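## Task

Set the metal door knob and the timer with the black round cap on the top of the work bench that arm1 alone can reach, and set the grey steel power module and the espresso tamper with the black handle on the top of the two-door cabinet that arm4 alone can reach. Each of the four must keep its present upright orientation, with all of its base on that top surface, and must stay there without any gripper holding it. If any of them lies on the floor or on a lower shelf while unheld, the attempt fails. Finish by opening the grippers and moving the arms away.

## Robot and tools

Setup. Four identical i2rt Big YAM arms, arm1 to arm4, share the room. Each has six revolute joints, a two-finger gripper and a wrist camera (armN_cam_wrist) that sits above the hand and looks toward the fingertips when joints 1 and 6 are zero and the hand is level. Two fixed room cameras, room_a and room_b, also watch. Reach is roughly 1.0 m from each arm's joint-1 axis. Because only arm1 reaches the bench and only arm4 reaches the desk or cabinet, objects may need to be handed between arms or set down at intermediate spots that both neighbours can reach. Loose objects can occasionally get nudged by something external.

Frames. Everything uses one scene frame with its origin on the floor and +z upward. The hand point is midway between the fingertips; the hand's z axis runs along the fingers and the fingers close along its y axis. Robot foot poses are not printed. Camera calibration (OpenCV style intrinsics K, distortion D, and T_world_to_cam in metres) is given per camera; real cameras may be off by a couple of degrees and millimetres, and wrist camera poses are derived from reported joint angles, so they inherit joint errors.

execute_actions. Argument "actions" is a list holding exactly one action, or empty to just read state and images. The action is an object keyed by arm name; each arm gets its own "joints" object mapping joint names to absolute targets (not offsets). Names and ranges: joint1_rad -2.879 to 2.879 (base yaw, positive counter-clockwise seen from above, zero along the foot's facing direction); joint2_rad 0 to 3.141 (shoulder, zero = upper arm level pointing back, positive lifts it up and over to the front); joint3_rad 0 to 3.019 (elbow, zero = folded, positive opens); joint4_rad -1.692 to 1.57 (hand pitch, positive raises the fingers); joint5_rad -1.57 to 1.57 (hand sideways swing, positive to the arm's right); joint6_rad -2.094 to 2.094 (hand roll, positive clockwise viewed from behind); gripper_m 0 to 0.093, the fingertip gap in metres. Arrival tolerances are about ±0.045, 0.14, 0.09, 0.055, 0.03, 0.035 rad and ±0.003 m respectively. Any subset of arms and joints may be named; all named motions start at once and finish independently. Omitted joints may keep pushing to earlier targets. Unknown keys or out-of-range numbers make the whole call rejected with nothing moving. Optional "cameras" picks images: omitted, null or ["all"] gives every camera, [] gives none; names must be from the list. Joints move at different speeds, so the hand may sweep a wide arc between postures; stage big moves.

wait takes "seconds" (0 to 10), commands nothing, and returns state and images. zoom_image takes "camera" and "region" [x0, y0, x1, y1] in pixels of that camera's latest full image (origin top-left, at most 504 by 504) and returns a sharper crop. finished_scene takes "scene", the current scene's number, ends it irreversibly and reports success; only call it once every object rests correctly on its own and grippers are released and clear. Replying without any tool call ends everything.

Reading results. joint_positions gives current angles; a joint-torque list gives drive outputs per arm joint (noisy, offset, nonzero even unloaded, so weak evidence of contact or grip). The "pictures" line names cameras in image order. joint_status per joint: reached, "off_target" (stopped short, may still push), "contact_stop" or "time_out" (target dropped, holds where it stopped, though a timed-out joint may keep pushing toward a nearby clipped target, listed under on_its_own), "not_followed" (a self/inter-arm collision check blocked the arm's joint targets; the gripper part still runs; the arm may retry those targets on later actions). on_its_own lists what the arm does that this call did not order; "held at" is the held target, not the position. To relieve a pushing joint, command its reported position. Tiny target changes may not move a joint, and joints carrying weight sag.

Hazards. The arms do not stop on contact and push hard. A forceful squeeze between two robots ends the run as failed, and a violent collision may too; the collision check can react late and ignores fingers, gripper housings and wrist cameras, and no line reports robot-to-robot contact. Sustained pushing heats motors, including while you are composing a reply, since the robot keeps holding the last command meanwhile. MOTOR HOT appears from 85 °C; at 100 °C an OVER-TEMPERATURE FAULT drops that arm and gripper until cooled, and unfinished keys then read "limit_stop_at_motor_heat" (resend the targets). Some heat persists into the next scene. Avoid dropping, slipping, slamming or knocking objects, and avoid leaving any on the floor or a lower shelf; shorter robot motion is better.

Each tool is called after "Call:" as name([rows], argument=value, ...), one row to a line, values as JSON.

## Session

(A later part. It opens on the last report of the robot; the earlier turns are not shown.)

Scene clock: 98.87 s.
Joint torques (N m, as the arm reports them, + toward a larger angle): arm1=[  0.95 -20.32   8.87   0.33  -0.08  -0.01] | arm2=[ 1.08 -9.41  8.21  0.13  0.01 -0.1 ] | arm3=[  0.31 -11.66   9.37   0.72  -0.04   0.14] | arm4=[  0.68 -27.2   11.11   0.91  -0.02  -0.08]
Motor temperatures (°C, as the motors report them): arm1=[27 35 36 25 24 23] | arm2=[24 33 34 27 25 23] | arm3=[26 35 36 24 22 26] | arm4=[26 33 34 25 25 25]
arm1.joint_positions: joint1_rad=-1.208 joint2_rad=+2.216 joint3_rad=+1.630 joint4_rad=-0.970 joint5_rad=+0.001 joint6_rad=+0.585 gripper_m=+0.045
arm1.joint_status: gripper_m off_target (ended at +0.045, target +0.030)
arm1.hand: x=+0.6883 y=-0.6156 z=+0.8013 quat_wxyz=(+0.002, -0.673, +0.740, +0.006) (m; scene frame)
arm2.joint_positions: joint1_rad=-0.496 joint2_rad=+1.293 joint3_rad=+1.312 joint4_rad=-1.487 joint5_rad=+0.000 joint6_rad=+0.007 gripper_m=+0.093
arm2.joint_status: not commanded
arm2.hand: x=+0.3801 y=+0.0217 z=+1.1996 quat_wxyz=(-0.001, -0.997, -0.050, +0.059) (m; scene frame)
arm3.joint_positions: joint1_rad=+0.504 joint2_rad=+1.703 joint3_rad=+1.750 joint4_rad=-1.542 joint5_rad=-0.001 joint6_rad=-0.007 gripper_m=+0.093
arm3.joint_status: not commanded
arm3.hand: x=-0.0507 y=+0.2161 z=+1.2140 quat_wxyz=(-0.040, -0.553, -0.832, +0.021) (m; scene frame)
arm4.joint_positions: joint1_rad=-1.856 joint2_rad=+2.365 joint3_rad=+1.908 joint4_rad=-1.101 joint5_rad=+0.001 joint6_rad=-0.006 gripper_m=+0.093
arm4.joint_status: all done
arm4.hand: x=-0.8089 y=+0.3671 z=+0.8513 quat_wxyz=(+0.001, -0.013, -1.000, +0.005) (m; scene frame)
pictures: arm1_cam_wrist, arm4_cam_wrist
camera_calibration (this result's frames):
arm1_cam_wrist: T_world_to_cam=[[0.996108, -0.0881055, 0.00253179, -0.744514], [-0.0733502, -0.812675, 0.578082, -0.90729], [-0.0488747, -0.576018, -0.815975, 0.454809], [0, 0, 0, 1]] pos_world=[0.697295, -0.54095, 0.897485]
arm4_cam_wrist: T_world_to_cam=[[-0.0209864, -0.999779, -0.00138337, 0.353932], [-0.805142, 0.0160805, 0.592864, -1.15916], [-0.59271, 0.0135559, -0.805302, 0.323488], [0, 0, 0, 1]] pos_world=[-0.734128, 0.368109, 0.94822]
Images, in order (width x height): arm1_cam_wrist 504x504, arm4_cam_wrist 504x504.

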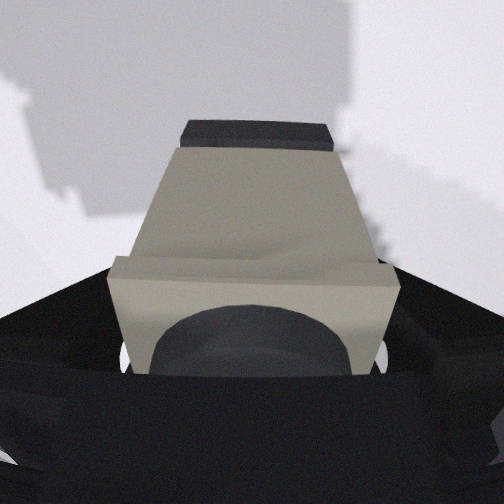

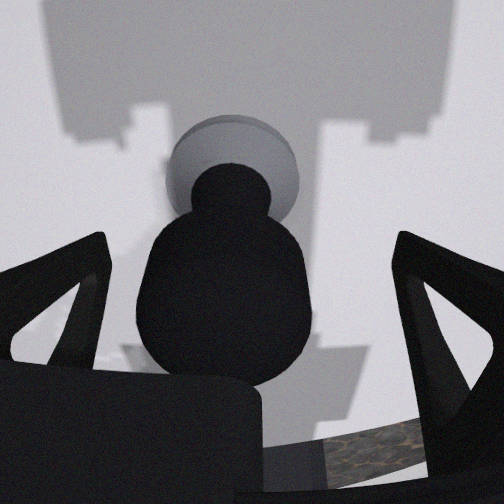

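Call:
execute_actions([
  {"arm1":{"joints":{"joint2_rad":1.9,"joint4_rad":-1.28}},"arm4":{"joints":{"joint1_rad":-1.836}}},
], cameras=[])

Call:
execute_actions([
  {"arm1":{"joints":{"joint1_rad":1.62,"joint6_rad":0}},"arm4":{"joints":{"gripper_m":0.03}}},
], cameras=["arm1_cam_wrist","arm4_cam_wrist"])

Call:
execute_actions([
  {"arm1":{"joints":{"joint2_rad":2.17,"joint4_rad":-0.98}},"arm4":{"joints":{"joint2_rad":2.0,"joint4_rad":-1.42}}},
], cameras=["arm1_cam_wrist","arm4_cam_wrist"])

Scene clock: 100.43 s.
Joint torques (N m, as the arm reports them, + toward a larger angle): arm1=[  0.95 -16.57   9.78  -0.33  -0.09  -0.01] | arm2=[ 1.61 -9.51  8.17  0.12  0.03 -0.09] | arm3=[  0.57 -11.55   9.44   0.69  -0.05   0.13] | arm4=[  0.24 -27.03  10.97   0.91  -0.03  -0.07]
Motor temperatures (°C, as the motors report them): arm1=[27 35 36 25 24 23] | arm2=[24 33 34 27 25 23] | arm3=[26 35 36 24 22 26] | arm4=[26 34 34 25 25 25]
arm1.joint_positions: joint1_rad=-1.208 joint2_rad=+1.883 joint3_rad=+1.633 joint4_rad=-1.270 joint5_rad=+0.001 joint6_rad=+0.585 gripper_m=+0.045
arm1.joint_status: all done
arm1.hand: x=+0.7070 y=-0.6509 z=+0.9958 quat_wxyz=(+0.006, -0.672, +0.740, +0.022) (m; scene frame)
arm2.joint_positions: joint1_rad=-0.496 joint2_rad=+1.293 joint3_rad=+1.312 joint4_rad=-1.487 joint5_rad=+0.000 joint6_rad=+0.007 gripper_m=+0.093
arm2.joint_status: not commanded
arm2.hand: x=+0.3801 y=+0.0217 z=+1.1996 quat_wxyz=(-0.001, -0.997, -0.050, +0.059) (m; scene frame)
arm3.joint_positions: joint1_rad=+0.504 joint2_rad=+1.703 joint3_rad=+1.750 joint4_rad=-1.542 joint5_rad=-0.001 joint6_rad=-0.007 gripper_m=+0.093
arm3.joint_status: not commanded
arm3.hand: x=-0.0507 y=+0.2161 z=+1.2140 quat_wxyz=(-0.040, -0.553, -0.832, +0.021) (m; scene frame)
arm4.joint_positions: joint1_rad=-1.840 joint2_rad=+2.365 joint3_rad=+1.908 joint4_rad=-1.101 joint5_rad=+0.001 joint6_rad=-0.006 gripper_m=+0.093
arm4.joint_status: all done
arm4.hand: x=-0.8086 y=+0.3784 z=+0.8512 quat_wxyz=(+0.001, -0.005, -1.000, +0.005) (m; scene frame)
pictures: none
No camera images: the call's "cameras" was empty. Leave "cameras" out to get every camera's image.

Scene clock: 102.87 s.
Joint torques (N m, as the arm reports them, + toward a larger angle): arm1=[ -0.59 -16.83   9.8   -0.3   -0.08  -0.11] | arm2=[ 1.5  -9.7   8.11  0.13  0.02 -0.07] | arm3=[  0.34 -11.58   9.36   0.67  -0.05   0.13] | arm4=[  0.59 -26.56  11.02   0.9   -0.02  -0.08]
Motor temperatures (°C, as the motors report them): arm1=[27 35 37 25 24 23] | arm2=[24 33 34 27 25 23] | arm3=[26 35 36 24 22 26] | arm4=[26 34 34 25 25 25]
arm1.joint_positions: joint1_rad=+1.629 joint2_rad=+1.890 joint3_rad=+1.633 joint4_rad=-1.270 joint5_rad=-0.001 joint6_rad=+0.005 gripper_m=+0.045
arm1.joint_status: all done
arm1.hand: x=+1.0891 y=-1.7429 z=+0.9962 quat_wxyz=(-0.019, -0.641, -0.768, +0.014) (m; scene frame)
arm2.joint_positions: joint1_rad=-0.496 joint2_rad=+1.293 joint3_rad=+1.312 joint4_rad=-1.487 joint5_rad=+0.000 joint6_rad=+0.007 gripper_m=+0.093
arm2.joint_status: not commanded
arm2.hand: x=+0.3801 y=+0.0217 z=+1.1996 quat_wxyz=(-0.001, -0.997, -0.050, +0.059) (m; scene frame)
arm3.joint_positions: joint1_rad=+0.504 joint2_rad=+1.703 joint3_rad=+1.750 joint4_rad=-1.542 joint5_rad=-0.001 joint6_rad=-0.007 gripper_m=+0.093
arm3.joint_status: not commanded
arm3.hand: x=-0.0507 y=+0.2161 z=+1.2140 quat_wxyz=(-0.040, -0.553, -0.832, +0.021) (m; scene frame)
arm4.joint_positions: joint1_rad=-1.840 joint2_rad=+2.365 joint3_rad=+1.908 joint4_rad=-1.100 joint5_rad=+0.000 joint6_rad=-0.006 gripper_m=+0.044
arm4.joint_status: gripper_m off_target (ended at +0.044, target +0.030)
arm4.hand: x=-0.8083 y=+0.3784 z=+0.8512 quat_wxyz=(+0.000, -0.005, -1.000, +0.005) (m; scene frame)
pictures: arm1_cam_wrist, arm4_cam_wrist
camera_calibration (this result's frames):
arm1_cam_wrist: T_world_to_cam=[[-0.98259, -0.185696, 0.00575764, 0.738175], [-0.152234, 0.822519, 0.547985, 1.05925], [-0.106495, 0.537568, -0.836469, 2.00816], [0, 0, 0, 1]] pos_world=[1.10044, -1.8137, 1.09505]
arm4_cam_wrist: T_world_to_cam=[[-0.00495673, -0.999986, -0.00198949, 0.378795], [-0.805896, 0.00281677, 0.592051, -1.15372], [-0.592037, 0.00453795, -0.805898, 0.328056], [0, 0, 0, 1]] pos_world=[-0.733681, 0.380551, 0.948195]
Images, in order (width x height): arm1_cam_wrist 504x504, arm4_cam_wrist 504x504.

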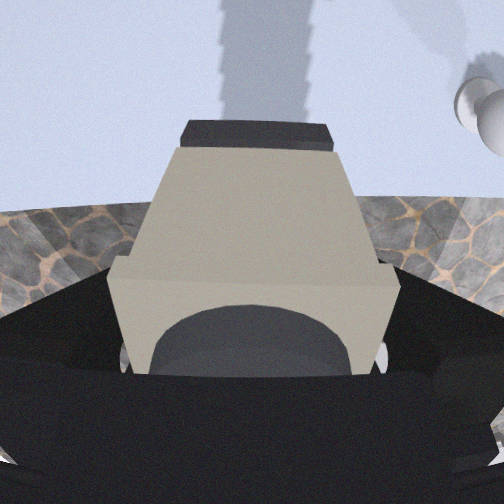

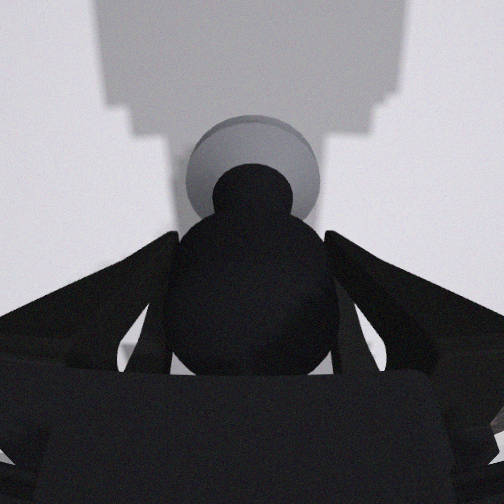

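Scene clock: 104.47 s.
Joint torques (N m, as the arm reports them, + toward a larger angle): arm1=[ -0.45 -22.69   8.81   0.45  -0.08  -0.11] | arm2=[ 1.52 -9.33  8.15  0.17 -0.01 -0.08] | arm3=[  0.2  -11.63   9.37   0.71  -0.04   0.12] | arm4=[  0.61 -26.2   11.63  -0.15  -0.03  -0.07]
Motor temperatures (°C, as the motors report them): arm1=[27 35 37 25 24 23] | arm2=[24 32 34 27 25 23] | arm3=[26 35 36 24 22 26] | arm4=[26 35 34 25 25 25]
arm1.joint_positions: joint1_rad=+1.629 joint2_rad=+2.192 joint3_rad=+1.633 joint4_rad=-0.993 joint5_rad=-0.001 joint6_rad=+0.005 gripper_m=+0.045
arm1.joint_status: all done
arm1.hand: x=+1.0970 y=-1.7834 z=+0.8203 quat_wxyz=(-0.009, -0.641, -0.768, +0.006) (m; scene frame)
arm2.joint_positions: joint1_rad=-0.496 joint2_rad=+1.293 joint3_rad=+1.312 joint4_rad=-1.487 joint5_rad=+0.000 joint6_rad=+0.007 gripper_m=+0.093
arm2.joint_status: not commanded
arm2.hand: x=+0.3801 y=+0.0217 z=+1.1996 quat_wxyz=(-0.001, -0.997, -0.050, +0.059) (m; scene frame)
arm3.joint_positions: joint1_rad=+0.504 joint2_rad=+1.703 joint3_rad=+1.750 joint4_rad=-1.542 joint5_rad=-0.001 joint6_rad=-0.007 gripper_m=+0.093
arm3.joint_status: not commanded
arm3.hand: x=-0.0507 y=+0.2161 z=+1.2140 quat_wxyz=(-0.040, -0.553, -0.832, +0.021) (m; scene frame)
arm4.joint_positions: joint1_rad=-1.840 joint2_rad=+2.020 joint3_rad=+1.914 joint4_rad=-1.406 joint5_rad=+0.000 joint6_rad=-0.006 gripper_m=+0.044
arm4.joint_status: all done
arm4.hand: x=-0.8493 y=+0.3811 z=+1.0749 quat_wxyz=(-0.022, -0.005, -1.000, +0.005) (m; scene frame)
pictures: arm1_cam_wrist, arm4_cam_wrist
camera_calibration (this result's frames):
arm1_cam_wrist: T_world_to_cam=[[-0.982557, -0.185875, 0.00571428, 0.739063], [-0.149676, 0.808693, 0.568869, 1.14551], [-0.11036, 0.558091, -0.822408, 1.91289], [0, 0, 0, 1]] pos_world=[1.10873, -1.85656, 0.917304]
arm4_cam_wrist: T_world_to_cam=[[-0.00448935, -0.999989, -0.00146435, 0.381527], [-0.831294, 0.00291808, 0.555825, -1.30187], [-0.555815, 0.0037126, -0.831298, 0.542487], [0, 0, 0, 1]] pos_world=[-0.779004, 0.383308, 1.17514]
Images, in order (width x height): arm1_cam_wrist 504x504, arm4_cam_wrist 504x504.

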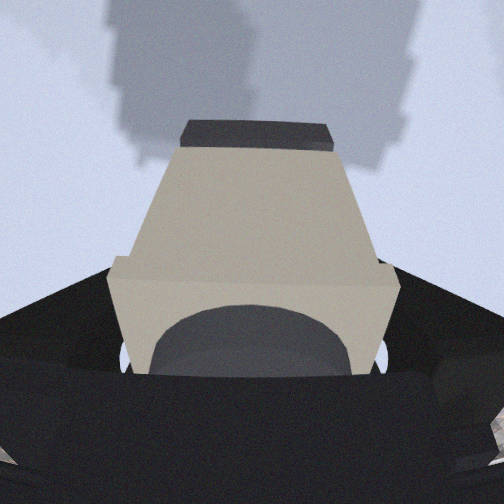

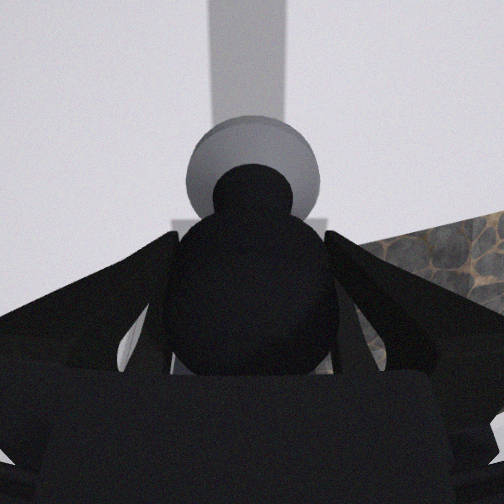

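Call:
execute_actions([
  {"arm1":{"joints":{"joint2_rad":2.245}},"arm4":{"joints":{"joint1_rad":0.92,"joint2_rad":1.75,"joint3_rad":1.45,"joint4_rad":-1.25}}},
], cameras=["arm1_cam_wrist","arm4_cam_wrist"])

Call:
execute_actions([
  {"arm4":{"joints":{"joint2_rad":2.13,"joint4_rad":-0.84}}},
], cameras=["arm4_cam_wrist"])

Scene clock: 107.27 s.
Joint torques (N m, as the arm reports them, + toward a larger angle): arm1=[ -0.48 -18.69   8.64   0.36  -0.08  -0.11] | arm2=[ 1.26 -9.27  8.24  0.2   0.02 -0.08] | arm3=[  0.45 -11.84   9.4    0.73  -0.03   0.15] | arm4=[ -0.02 -20.82  10.1    0.34   0.07  -0.08]
Motor temperatures (°C, as the motors report them): arm1=[27 36 36 25 24 23] | arm2=[24 32 34 27 25 23] | arm3=[26 35 36 24 22 26] | arm4=[26 35 34 25 25 25]
arm1.joint_positions: joint1_rad=+1.629 joint2_rad=+2.223 joint3_rad=+1.633 joint4_rad=-0.992 joint5_rad=-0.001 joint6_rad=+0.005 gripper_m=+0.045
arm1.joint_status: all done
arm1.hand: x=+1.0960 y=-1.7778 z=+0.8017 quat_wxyz=(+0.003, -0.641, -0.768, -0.003) (m; scene frame)
arm2.joint_positions: joint1_rad=-0.496 joint2_rad=+1.293 joint3_rad=+1.312 joint4_rad=-1.487 joint5_rad=+0.000 joint6_rad=+0.007 gripper_m=+0.093
arm2.joint_status: not commanded
arm2.hand: x=+0.3801 y=+0.0217 z=+1.1996 quat_wxyz=(-0.001, -0.997, -0.050, +0.059) (m; scene frame)
arm3.joint_positions: joint1_rad=+0.504 joint2_rad=+1.703 joint3_rad=+1.750 joint4_rad=-1.542 joint5_rad=-0.001 joint6_rad=-0.007 gripper_m=+0.093
arm3.joint_status: not commanded
arm3.hand: x=-0.0507 y=+0.2161 z=+1.2140 quat_wxyz=(-0.040, -0.553, -0.832, +0.021) (m; scene frame)
arm4.joint_positions: joint1_rad=+0.926 joint2_rad=+1.772 joint3_rad=+1.445 joint4_rad=-1.251 joint5_rad=-0.003 joint6_rad=-0.006 gripper_m=+0.044
arm4.joint_status: all done
arm4.hand: x=-1.9754 y=+0.5923 z=+1.0526 quat_wxyz=(+0.008, +0.981, -0.192, -0.003) (m; scene frame)
pictures: arm1_cam_wrist, arm4_cam_wrist
camera_calibration (this result's frames):
arm1_cam_wrist: T_world_to_cam=[[-0.982517, -0.186088, 0.00565638, 0.738831], [-0.146488, 0.791471, 0.593392, 1.0977], [-0.1149, 0.582189, -0.804894, 1.92818], [0, 0, 0, 1]] pos_world=[1.10826, -1.85388, 0.896434]
arm4_cam_wrist: T_world_to_cam=[[0.371171, 0.928161, -0.0273753, 0.214953], [0.756101, -0.284988, 0.589146, 1.04496], [0.539021, -0.239372, -0.807563, 2.17902], [0, 0, 0, 1]] pos_world=[-2.04441, 0.619886, 1.14994]
Images, in order (width x height): arm1_cam_wrist 504x504, arm4_cam_wrist 504x504.

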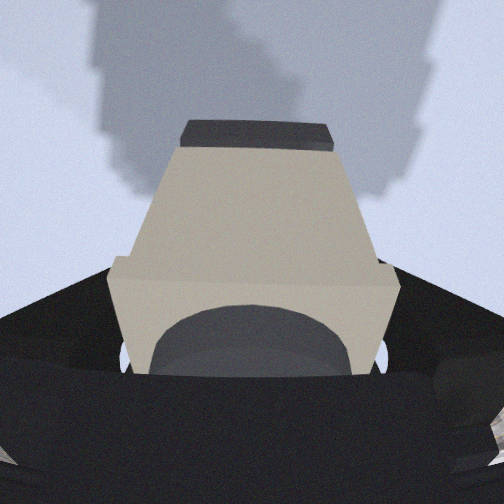

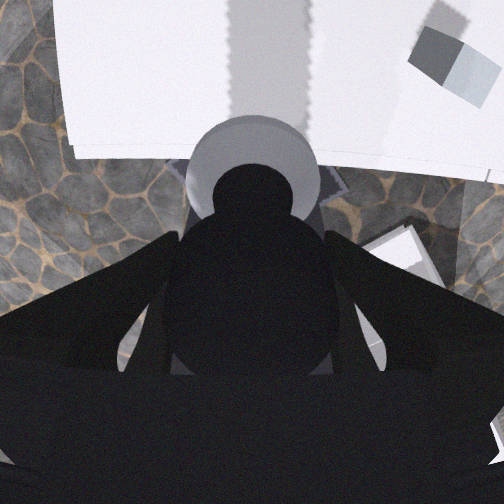

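Scene clock: 108.60 s.
Joint torques (N m, as the arm reports them, + toward a larger angle): arm1=[ -0.46 -18.8    8.69   0.36  -0.08  -0.11] | arm2=[ 1.75 -9.34  8.12  0.04  0.01 -0.08] | arm3=[  0.23 -11.71   9.4    0.7   -0.06   0.13] | arm4=[  0.88 -23.28  10.02   0.87   0.    -0.08]
Motor temperatures (°C, as the motors report them): arm1=[27 36 36 25 24 23] | arm2=[24 32 33 27 25 23] | arm3=[26 35 36 24 22 26] | arm4=[26 35 33 25 25 25]
arm1.joint_positions: joint1_rad=+1.629 joint2_rad=+2.223 joint3_rad=+1.633 joint4_rad=-0.992 joint5_rad=-0.001 joint6_rad=+0.005 gripper_m=+0.045
arm1.joint_status: not commanded
arm1.hand: x=+1.0960 y=-1.7778 z=+0.8017 quat_wxyz=(+0.003, -0.641, -0.768, -0.003) (m; scene frame)
arm2.joint_positions: joint1_rad=-0.496 joint2_rad=+1.293 joint3_rad=+1.312 joint4_rad=-1.487 joint5_rad=+0.000 joint6_rad=+0.007 gripper_m=+0.093
arm2.joint_status: not commanded
arm2.hand: x=+0.3801 y=+0.0217 z=+1.1996 quat_wxyz=(-0.001, -0.997, -0.050, +0.059) (m; scene frame)
arm3.joint_positions: joint1_rad=+0.504 joint2_rad=+1.703 joint3_rad=+1.750 joint4_rad=-1.542 joint5_rad=-0.001 joint6_rad=-0.007 gripper_m=+0.093
arm3.joint_status: not commanded
arm3.hand: x=-0.0507 y=+0.2161 z=+1.2140 quat_wxyz=(-0.040, -0.553, -0.832, +0.021) (m; scene frame)
arm4.joint_positions: joint1_rad=+0.926 joint2_rad=+2.143 joint3_rad=+1.427 joint4_rad=-0.853 joint5_rad=-0.001 joint6_rad=-0.006 gripper_m=+0.044
arm4.joint_status: all done
arm4.hand: x=-2.0230 y=+0.6098 z=+0.8494 quat_wxyz=(+0.006, +0.981, -0.192, -0.007) (m; scene frame)
pictures: arm4_cam_wrist
camera_calibration (this result's frames):
arm4_cam_wrist: T_world_to_cam=[[0.372149, 0.927815, -0.0257552, 0.211664], [0.760338, -0.288824, 0.581779, 1.22284], [0.532345, -0.236091, -0.812939, 2.03385], [0, 0, 0, 1]] pos_world=[-2.09125, 0.636973, 0.947424]
Images, in order (width x height): arm4_cam_wrist 504x504.

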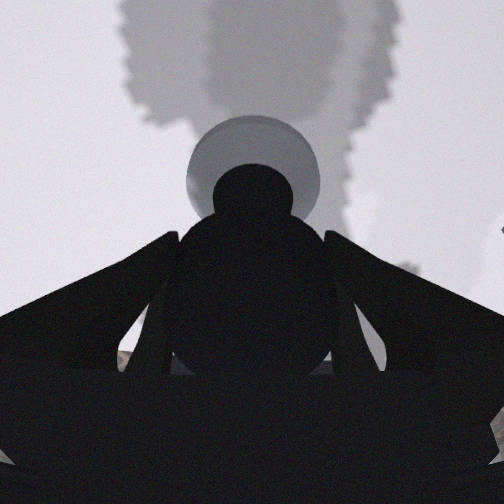

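Call:
execute_actions([
  {"arm1":{"joints":{"gripper_m":0.093}},"arm4":{"joints":{"joint2_rad":2.2}}},
], cameras=["arm4_cam_wrist"])

Scene clock: 109.37 s.
Joint torques (N m, as the arm reports them, + toward a larger angle): arm1=[ -0.48 -18.66   8.7    0.37  -0.08  -0.11] | arm2=[ 1.37 -9.29  8.15  0.08  0.05 -0.05] | arm3=[  0.29 -11.63   9.29   0.68  -0.05   0.13] | arm4=[  0.41 -20.57   9.46   0.7    0.02  -0.08]
Motor temperatures (°C, as the motors report them): arm1=[27 36 36 25 24 23] | arm2=[24 32 33 27 25 23] | arm3=[26 35 36 24 22 26] | arm4=[26 35 33 25 25 25]
arm1.joint_positions: joint1_rad=+1.629 joint2_rad=+2.223 joint3_rad=+1.633 joint4_rad=-0.992 joint5_rad=-0.001 joint6_rad=+0.005 gripper_m=+0.093
arm1.joint_status: all done
arm1.hand: x=+1.0960 y=-1.7778 z=+0.8017 quat_wxyz=(+0.003, -0.641, -0.768, -0.003) (m; scene frame)
arm2.joint_positions: joint1_rad=-0.496 joint2_rad=+1.293 joint3_rad=+1.312 joint4_rad=-1.487 joint5_rad=+0.000 joint6_rad=+0.007 gripper_m=+0.093
arm2.joint_status: not commanded
arm2.hand: x=+0.3801 y=+0.0217 z=+1.1996 quat_wxyz=(-0.001, -0.997, -0.050, +0.059) (m; scene frame)
arm3.joint_positions: joint1_rad=+0.504 joint2_rad=+1.703 joint3_rad=+1.750 joint4_rad=-1.542 joint5_rad=-0.001 joint6_rad=-0.007 gripper_m=+0.093
arm3.joint_status: not commanded
arm3.hand: x=-0.0507 y=+0.2161 z=+1.2140 quat_wxyz=(-0.040, -0.553, -0.832, +0.021) (m; scene frame)
arm4.joint_positions: joint1_rad=+0.925 joint2_rad=+2.181 joint3_rad=+1.429 joint4_rad=-0.851 joint5_rad=-0.001 joint6_rad=-0.005 gripper_m=+0.044
arm4.joint_status: all done
arm4.hand: x=-2.0168 y=+0.6071 z=+0.8290 quat_wxyz=(+0.009, +0.981, -0.193, +0.009) (m; scene frame)
pictures: arm4_cam_wrist
camera_calibration (this result's frames):
arm4_cam_wrist: T_world_to_cam=[[0.37324, 0.927367, -0.0261266, 0.214055], [0.741786, -0.281398, 0.608744, 1.16494], [0.557177, -0.246588, -0.792936, 2.05317], [0, 0, 0, 1]] pos_world=[-2.08801, 0.63559, 0.92448]
Images, in order (width x height): arm4_cam_wrist 504x504.

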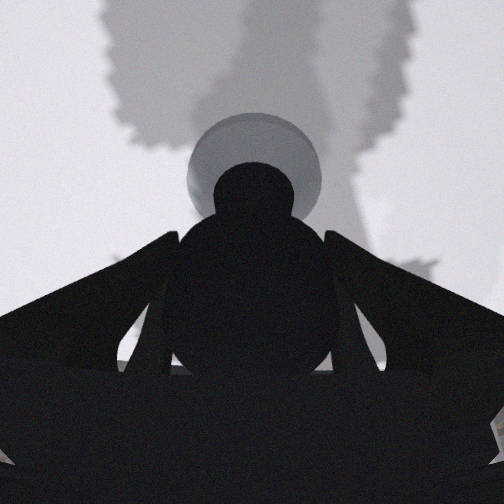

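Call:
execute_actions([
  {"arm4":{"joints":{"gripper_m":0.093}}},
], cameras=[])

Call:
execute_actions([
  {"arm1":{"joints":{"joint2_rad":1.8,"joint4_rad":-1.3}},"arm4":{"joints":{"joint2_rad":1.75,"joint4_rad":-1.15}}},
], cameras=["arm1_cam_wrist","arm4_cam_wrist"])

Scene clock: 110.13 s.
Joint torques (N m, as the arm reports them, + toward a larger angle): arm1=[ -0.47 -18.7    8.64   0.36  -0.09  -0.11] | arm2=[ 1.3  -9.33  8.21  0.17  0.01 -0.08] | arm3=[  0.29 -11.75   9.37   0.67  -0.04   0.14] | arm4=[  0.27 -20.42   9.38   0.7    0.01  -0.08]
Motor temperatures (°C, as the motors report them): arm1=[27 36 36 25 24 23] | arm2=[24 32 33 27 25 23] | arm3=[26 35 36 24 22 26] | arm4=[26 35 33 25 25 25]
arm1.joint_positions: joint1_rad=+1.629 joint2_rad=+2.223 joint3_rad=+1.633 joint4_rad=-0.992 joint5_rad=-0.001 joint6_rad=+0.005 gripper_m=+0.093
arm1.joint_status: not commanded
arm1.hand: x=+1.0960 y=-1.7778 z=+0.8017 quat_wxyz=(+0.003, -0.641, -0.768, -0.003) (m; scene frame)
arm2.joint_positions: joint1_rad=-0.496 joint2_rad=+1.293 joint3_rad=+1.312 joint4_rad=-1.487 joint5_rad=+0.000 joint6_rad=+0.007 gripper_m=+0.093
arm2.joint_status: not commanded
arm2.hand: x=+0.3801 y=+0.0217 z=+1.1996 quat_wxyz=(-0.001, -0.997, -0.050, +0.059) (m; scene frame)
arm3.joint_positions: joint1_rad=+0.504 joint2_rad=+1.703 joint3_rad=+1.750 joint4_rad=-1.542 joint5_rad=-0.001 joint6_rad=-0.007 gripper_m=+0.093
arm3.joint_status: not commanded
arm3.hand: x=-0.0507 y=+0.2161 z=+1.2140 quat_wxyz=(-0.040, -0.553, -0.832, +0.021) (m; scene frame)
arm4.joint_positions: joint1_rad=+0.925 joint2_rad=+2.181 joint3_rad=+1.429 joint4_rad=-0.851 joint5_rad=-0.001 joint6_rad=-0.005 gripper_m=+0.093
arm4.joint_status: all done
arm4.hand: x=-2.0168 y=+0.6071 z=+0.8290 quat_wxyz=(+0.009, +0.981, -0.193, +0.009) (m; scene frame)
pictures: none
No camera images: the call's "cameras" was empty. Leave "cameras" out to get every camera's image.

Scene clock: 111.60 s.
Joint torques (N m, as the arm reports them, + toward a larger angle): arm1=[ -0.45 -14.93   9.48  -0.2   -0.08  -0.11] | arm2=[ 1.32 -9.22  8.21  0.08  0.03 -0.05] | arm3=[  0.55 -11.77   9.36   0.69  -0.04   0.13] | arm4=[  0.31 -18.44  10.85  -0.1    0.01  -0.08]
Motor temperatures (°C, as the motors report them): arm1=[27 36 36 25 24 23] | arm2=[24 32 33 27 25 23] | arm3=[26 34 36 24 22 26] | arm4=[26 35 33 25 25 25]
arm1.joint_positions: joint1_rad=+1.629 joint2_rad=+1.781 joint3_rad=+1.644 joint4_rad=-1.289 joint5_rad=-0.001 joint6_rad=+0.005 gripper_m=+0.093
arm1.joint_status: all done
arm1.hand: x=+1.0882 y=-1.7386 z=+1.0610 quat_wxyz=(-0.057, -0.639, -0.766, +0.046) (m; scene frame)
arm2.joint_positions: joint1_rad=-0.496 joint2_rad=+1.293 joint3_rad=+1.312 joint4_rad=-1.487 joint5_rad=+0.000 joint6_rad=+0.007 gripper_m=+0.093
arm2.joint_status: not commanded
arm2.hand: x=+0.3801 y=+0.0217 z=+1.1996 quat_wxyz=(-0.001, -0.997, -0.050, +0.059) (m; scene frame)
arm3.joint_positions: joint1_rad=+0.504 joint2_rad=+1.703 joint3_rad=+1.750 joint4_rad=-1.542 joint5_rad=-0.001 joint6_rad=-0.007 gripper_m=+0.093
arm3.joint_status: not commanded
arm3.hand: x=-0.0507 y=+0.2161 z=+1.2140 quat_wxyz=(-0.040, -0.553, -0.832, +0.021) (m; scene frame)
arm4.joint_positions: joint1_rad=+0.925 joint2_rad=+1.743 joint3_rad=+1.440 joint4_rad=-1.133 joint5_rad=-0.001 joint6_rad=-0.005 gripper_m=+0.093
arm4.joint_status: all done
arm4.hand: x=-2.0000 y=+0.6037 z=+1.0683 quat_wxyz=(-0.007, +0.979, -0.193, -0.073) (m; scene frame)
pictures: arm1_cam_wrist, arm4_cam_wrist
camera_calibration (this result's frames):
arm1_cam_wrist: T_world_to_cam=[[-0.982726, -0.184975, 0.00588456, 0.738979], [-0.161437, 0.872356, 0.461447, 1.20855], [-0.0904895, 0.452526, -0.887148, 1.94846], [0, 0, 0, 1]] pos_world=[1.09763, -1.79932, 1.16655]
arm4_cam_wrist: T_world_to_cam=[[0.371804, 0.927995, -0.0242437, 0.211982], [0.824298, -0.318021, 0.468396, 1.34291], [0.426959, -0.194136, -0.883186, 2.03704], [0, 0, 0, 1]] pos_world=[-2.05551, 0.625819, 1.17521]
Images, in order (width x height): arm1_cam_wrist 504x504, arm4_cam_wrist 504x504.

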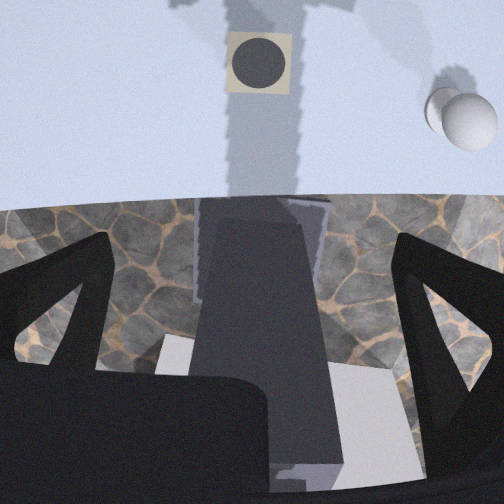

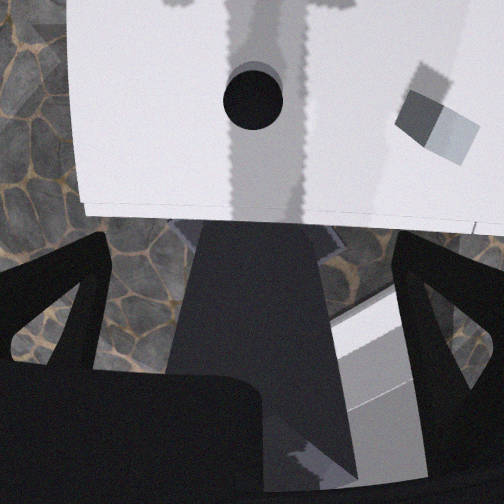

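Call:
finished_scene(scene=2)

The scene is finished: the task was done.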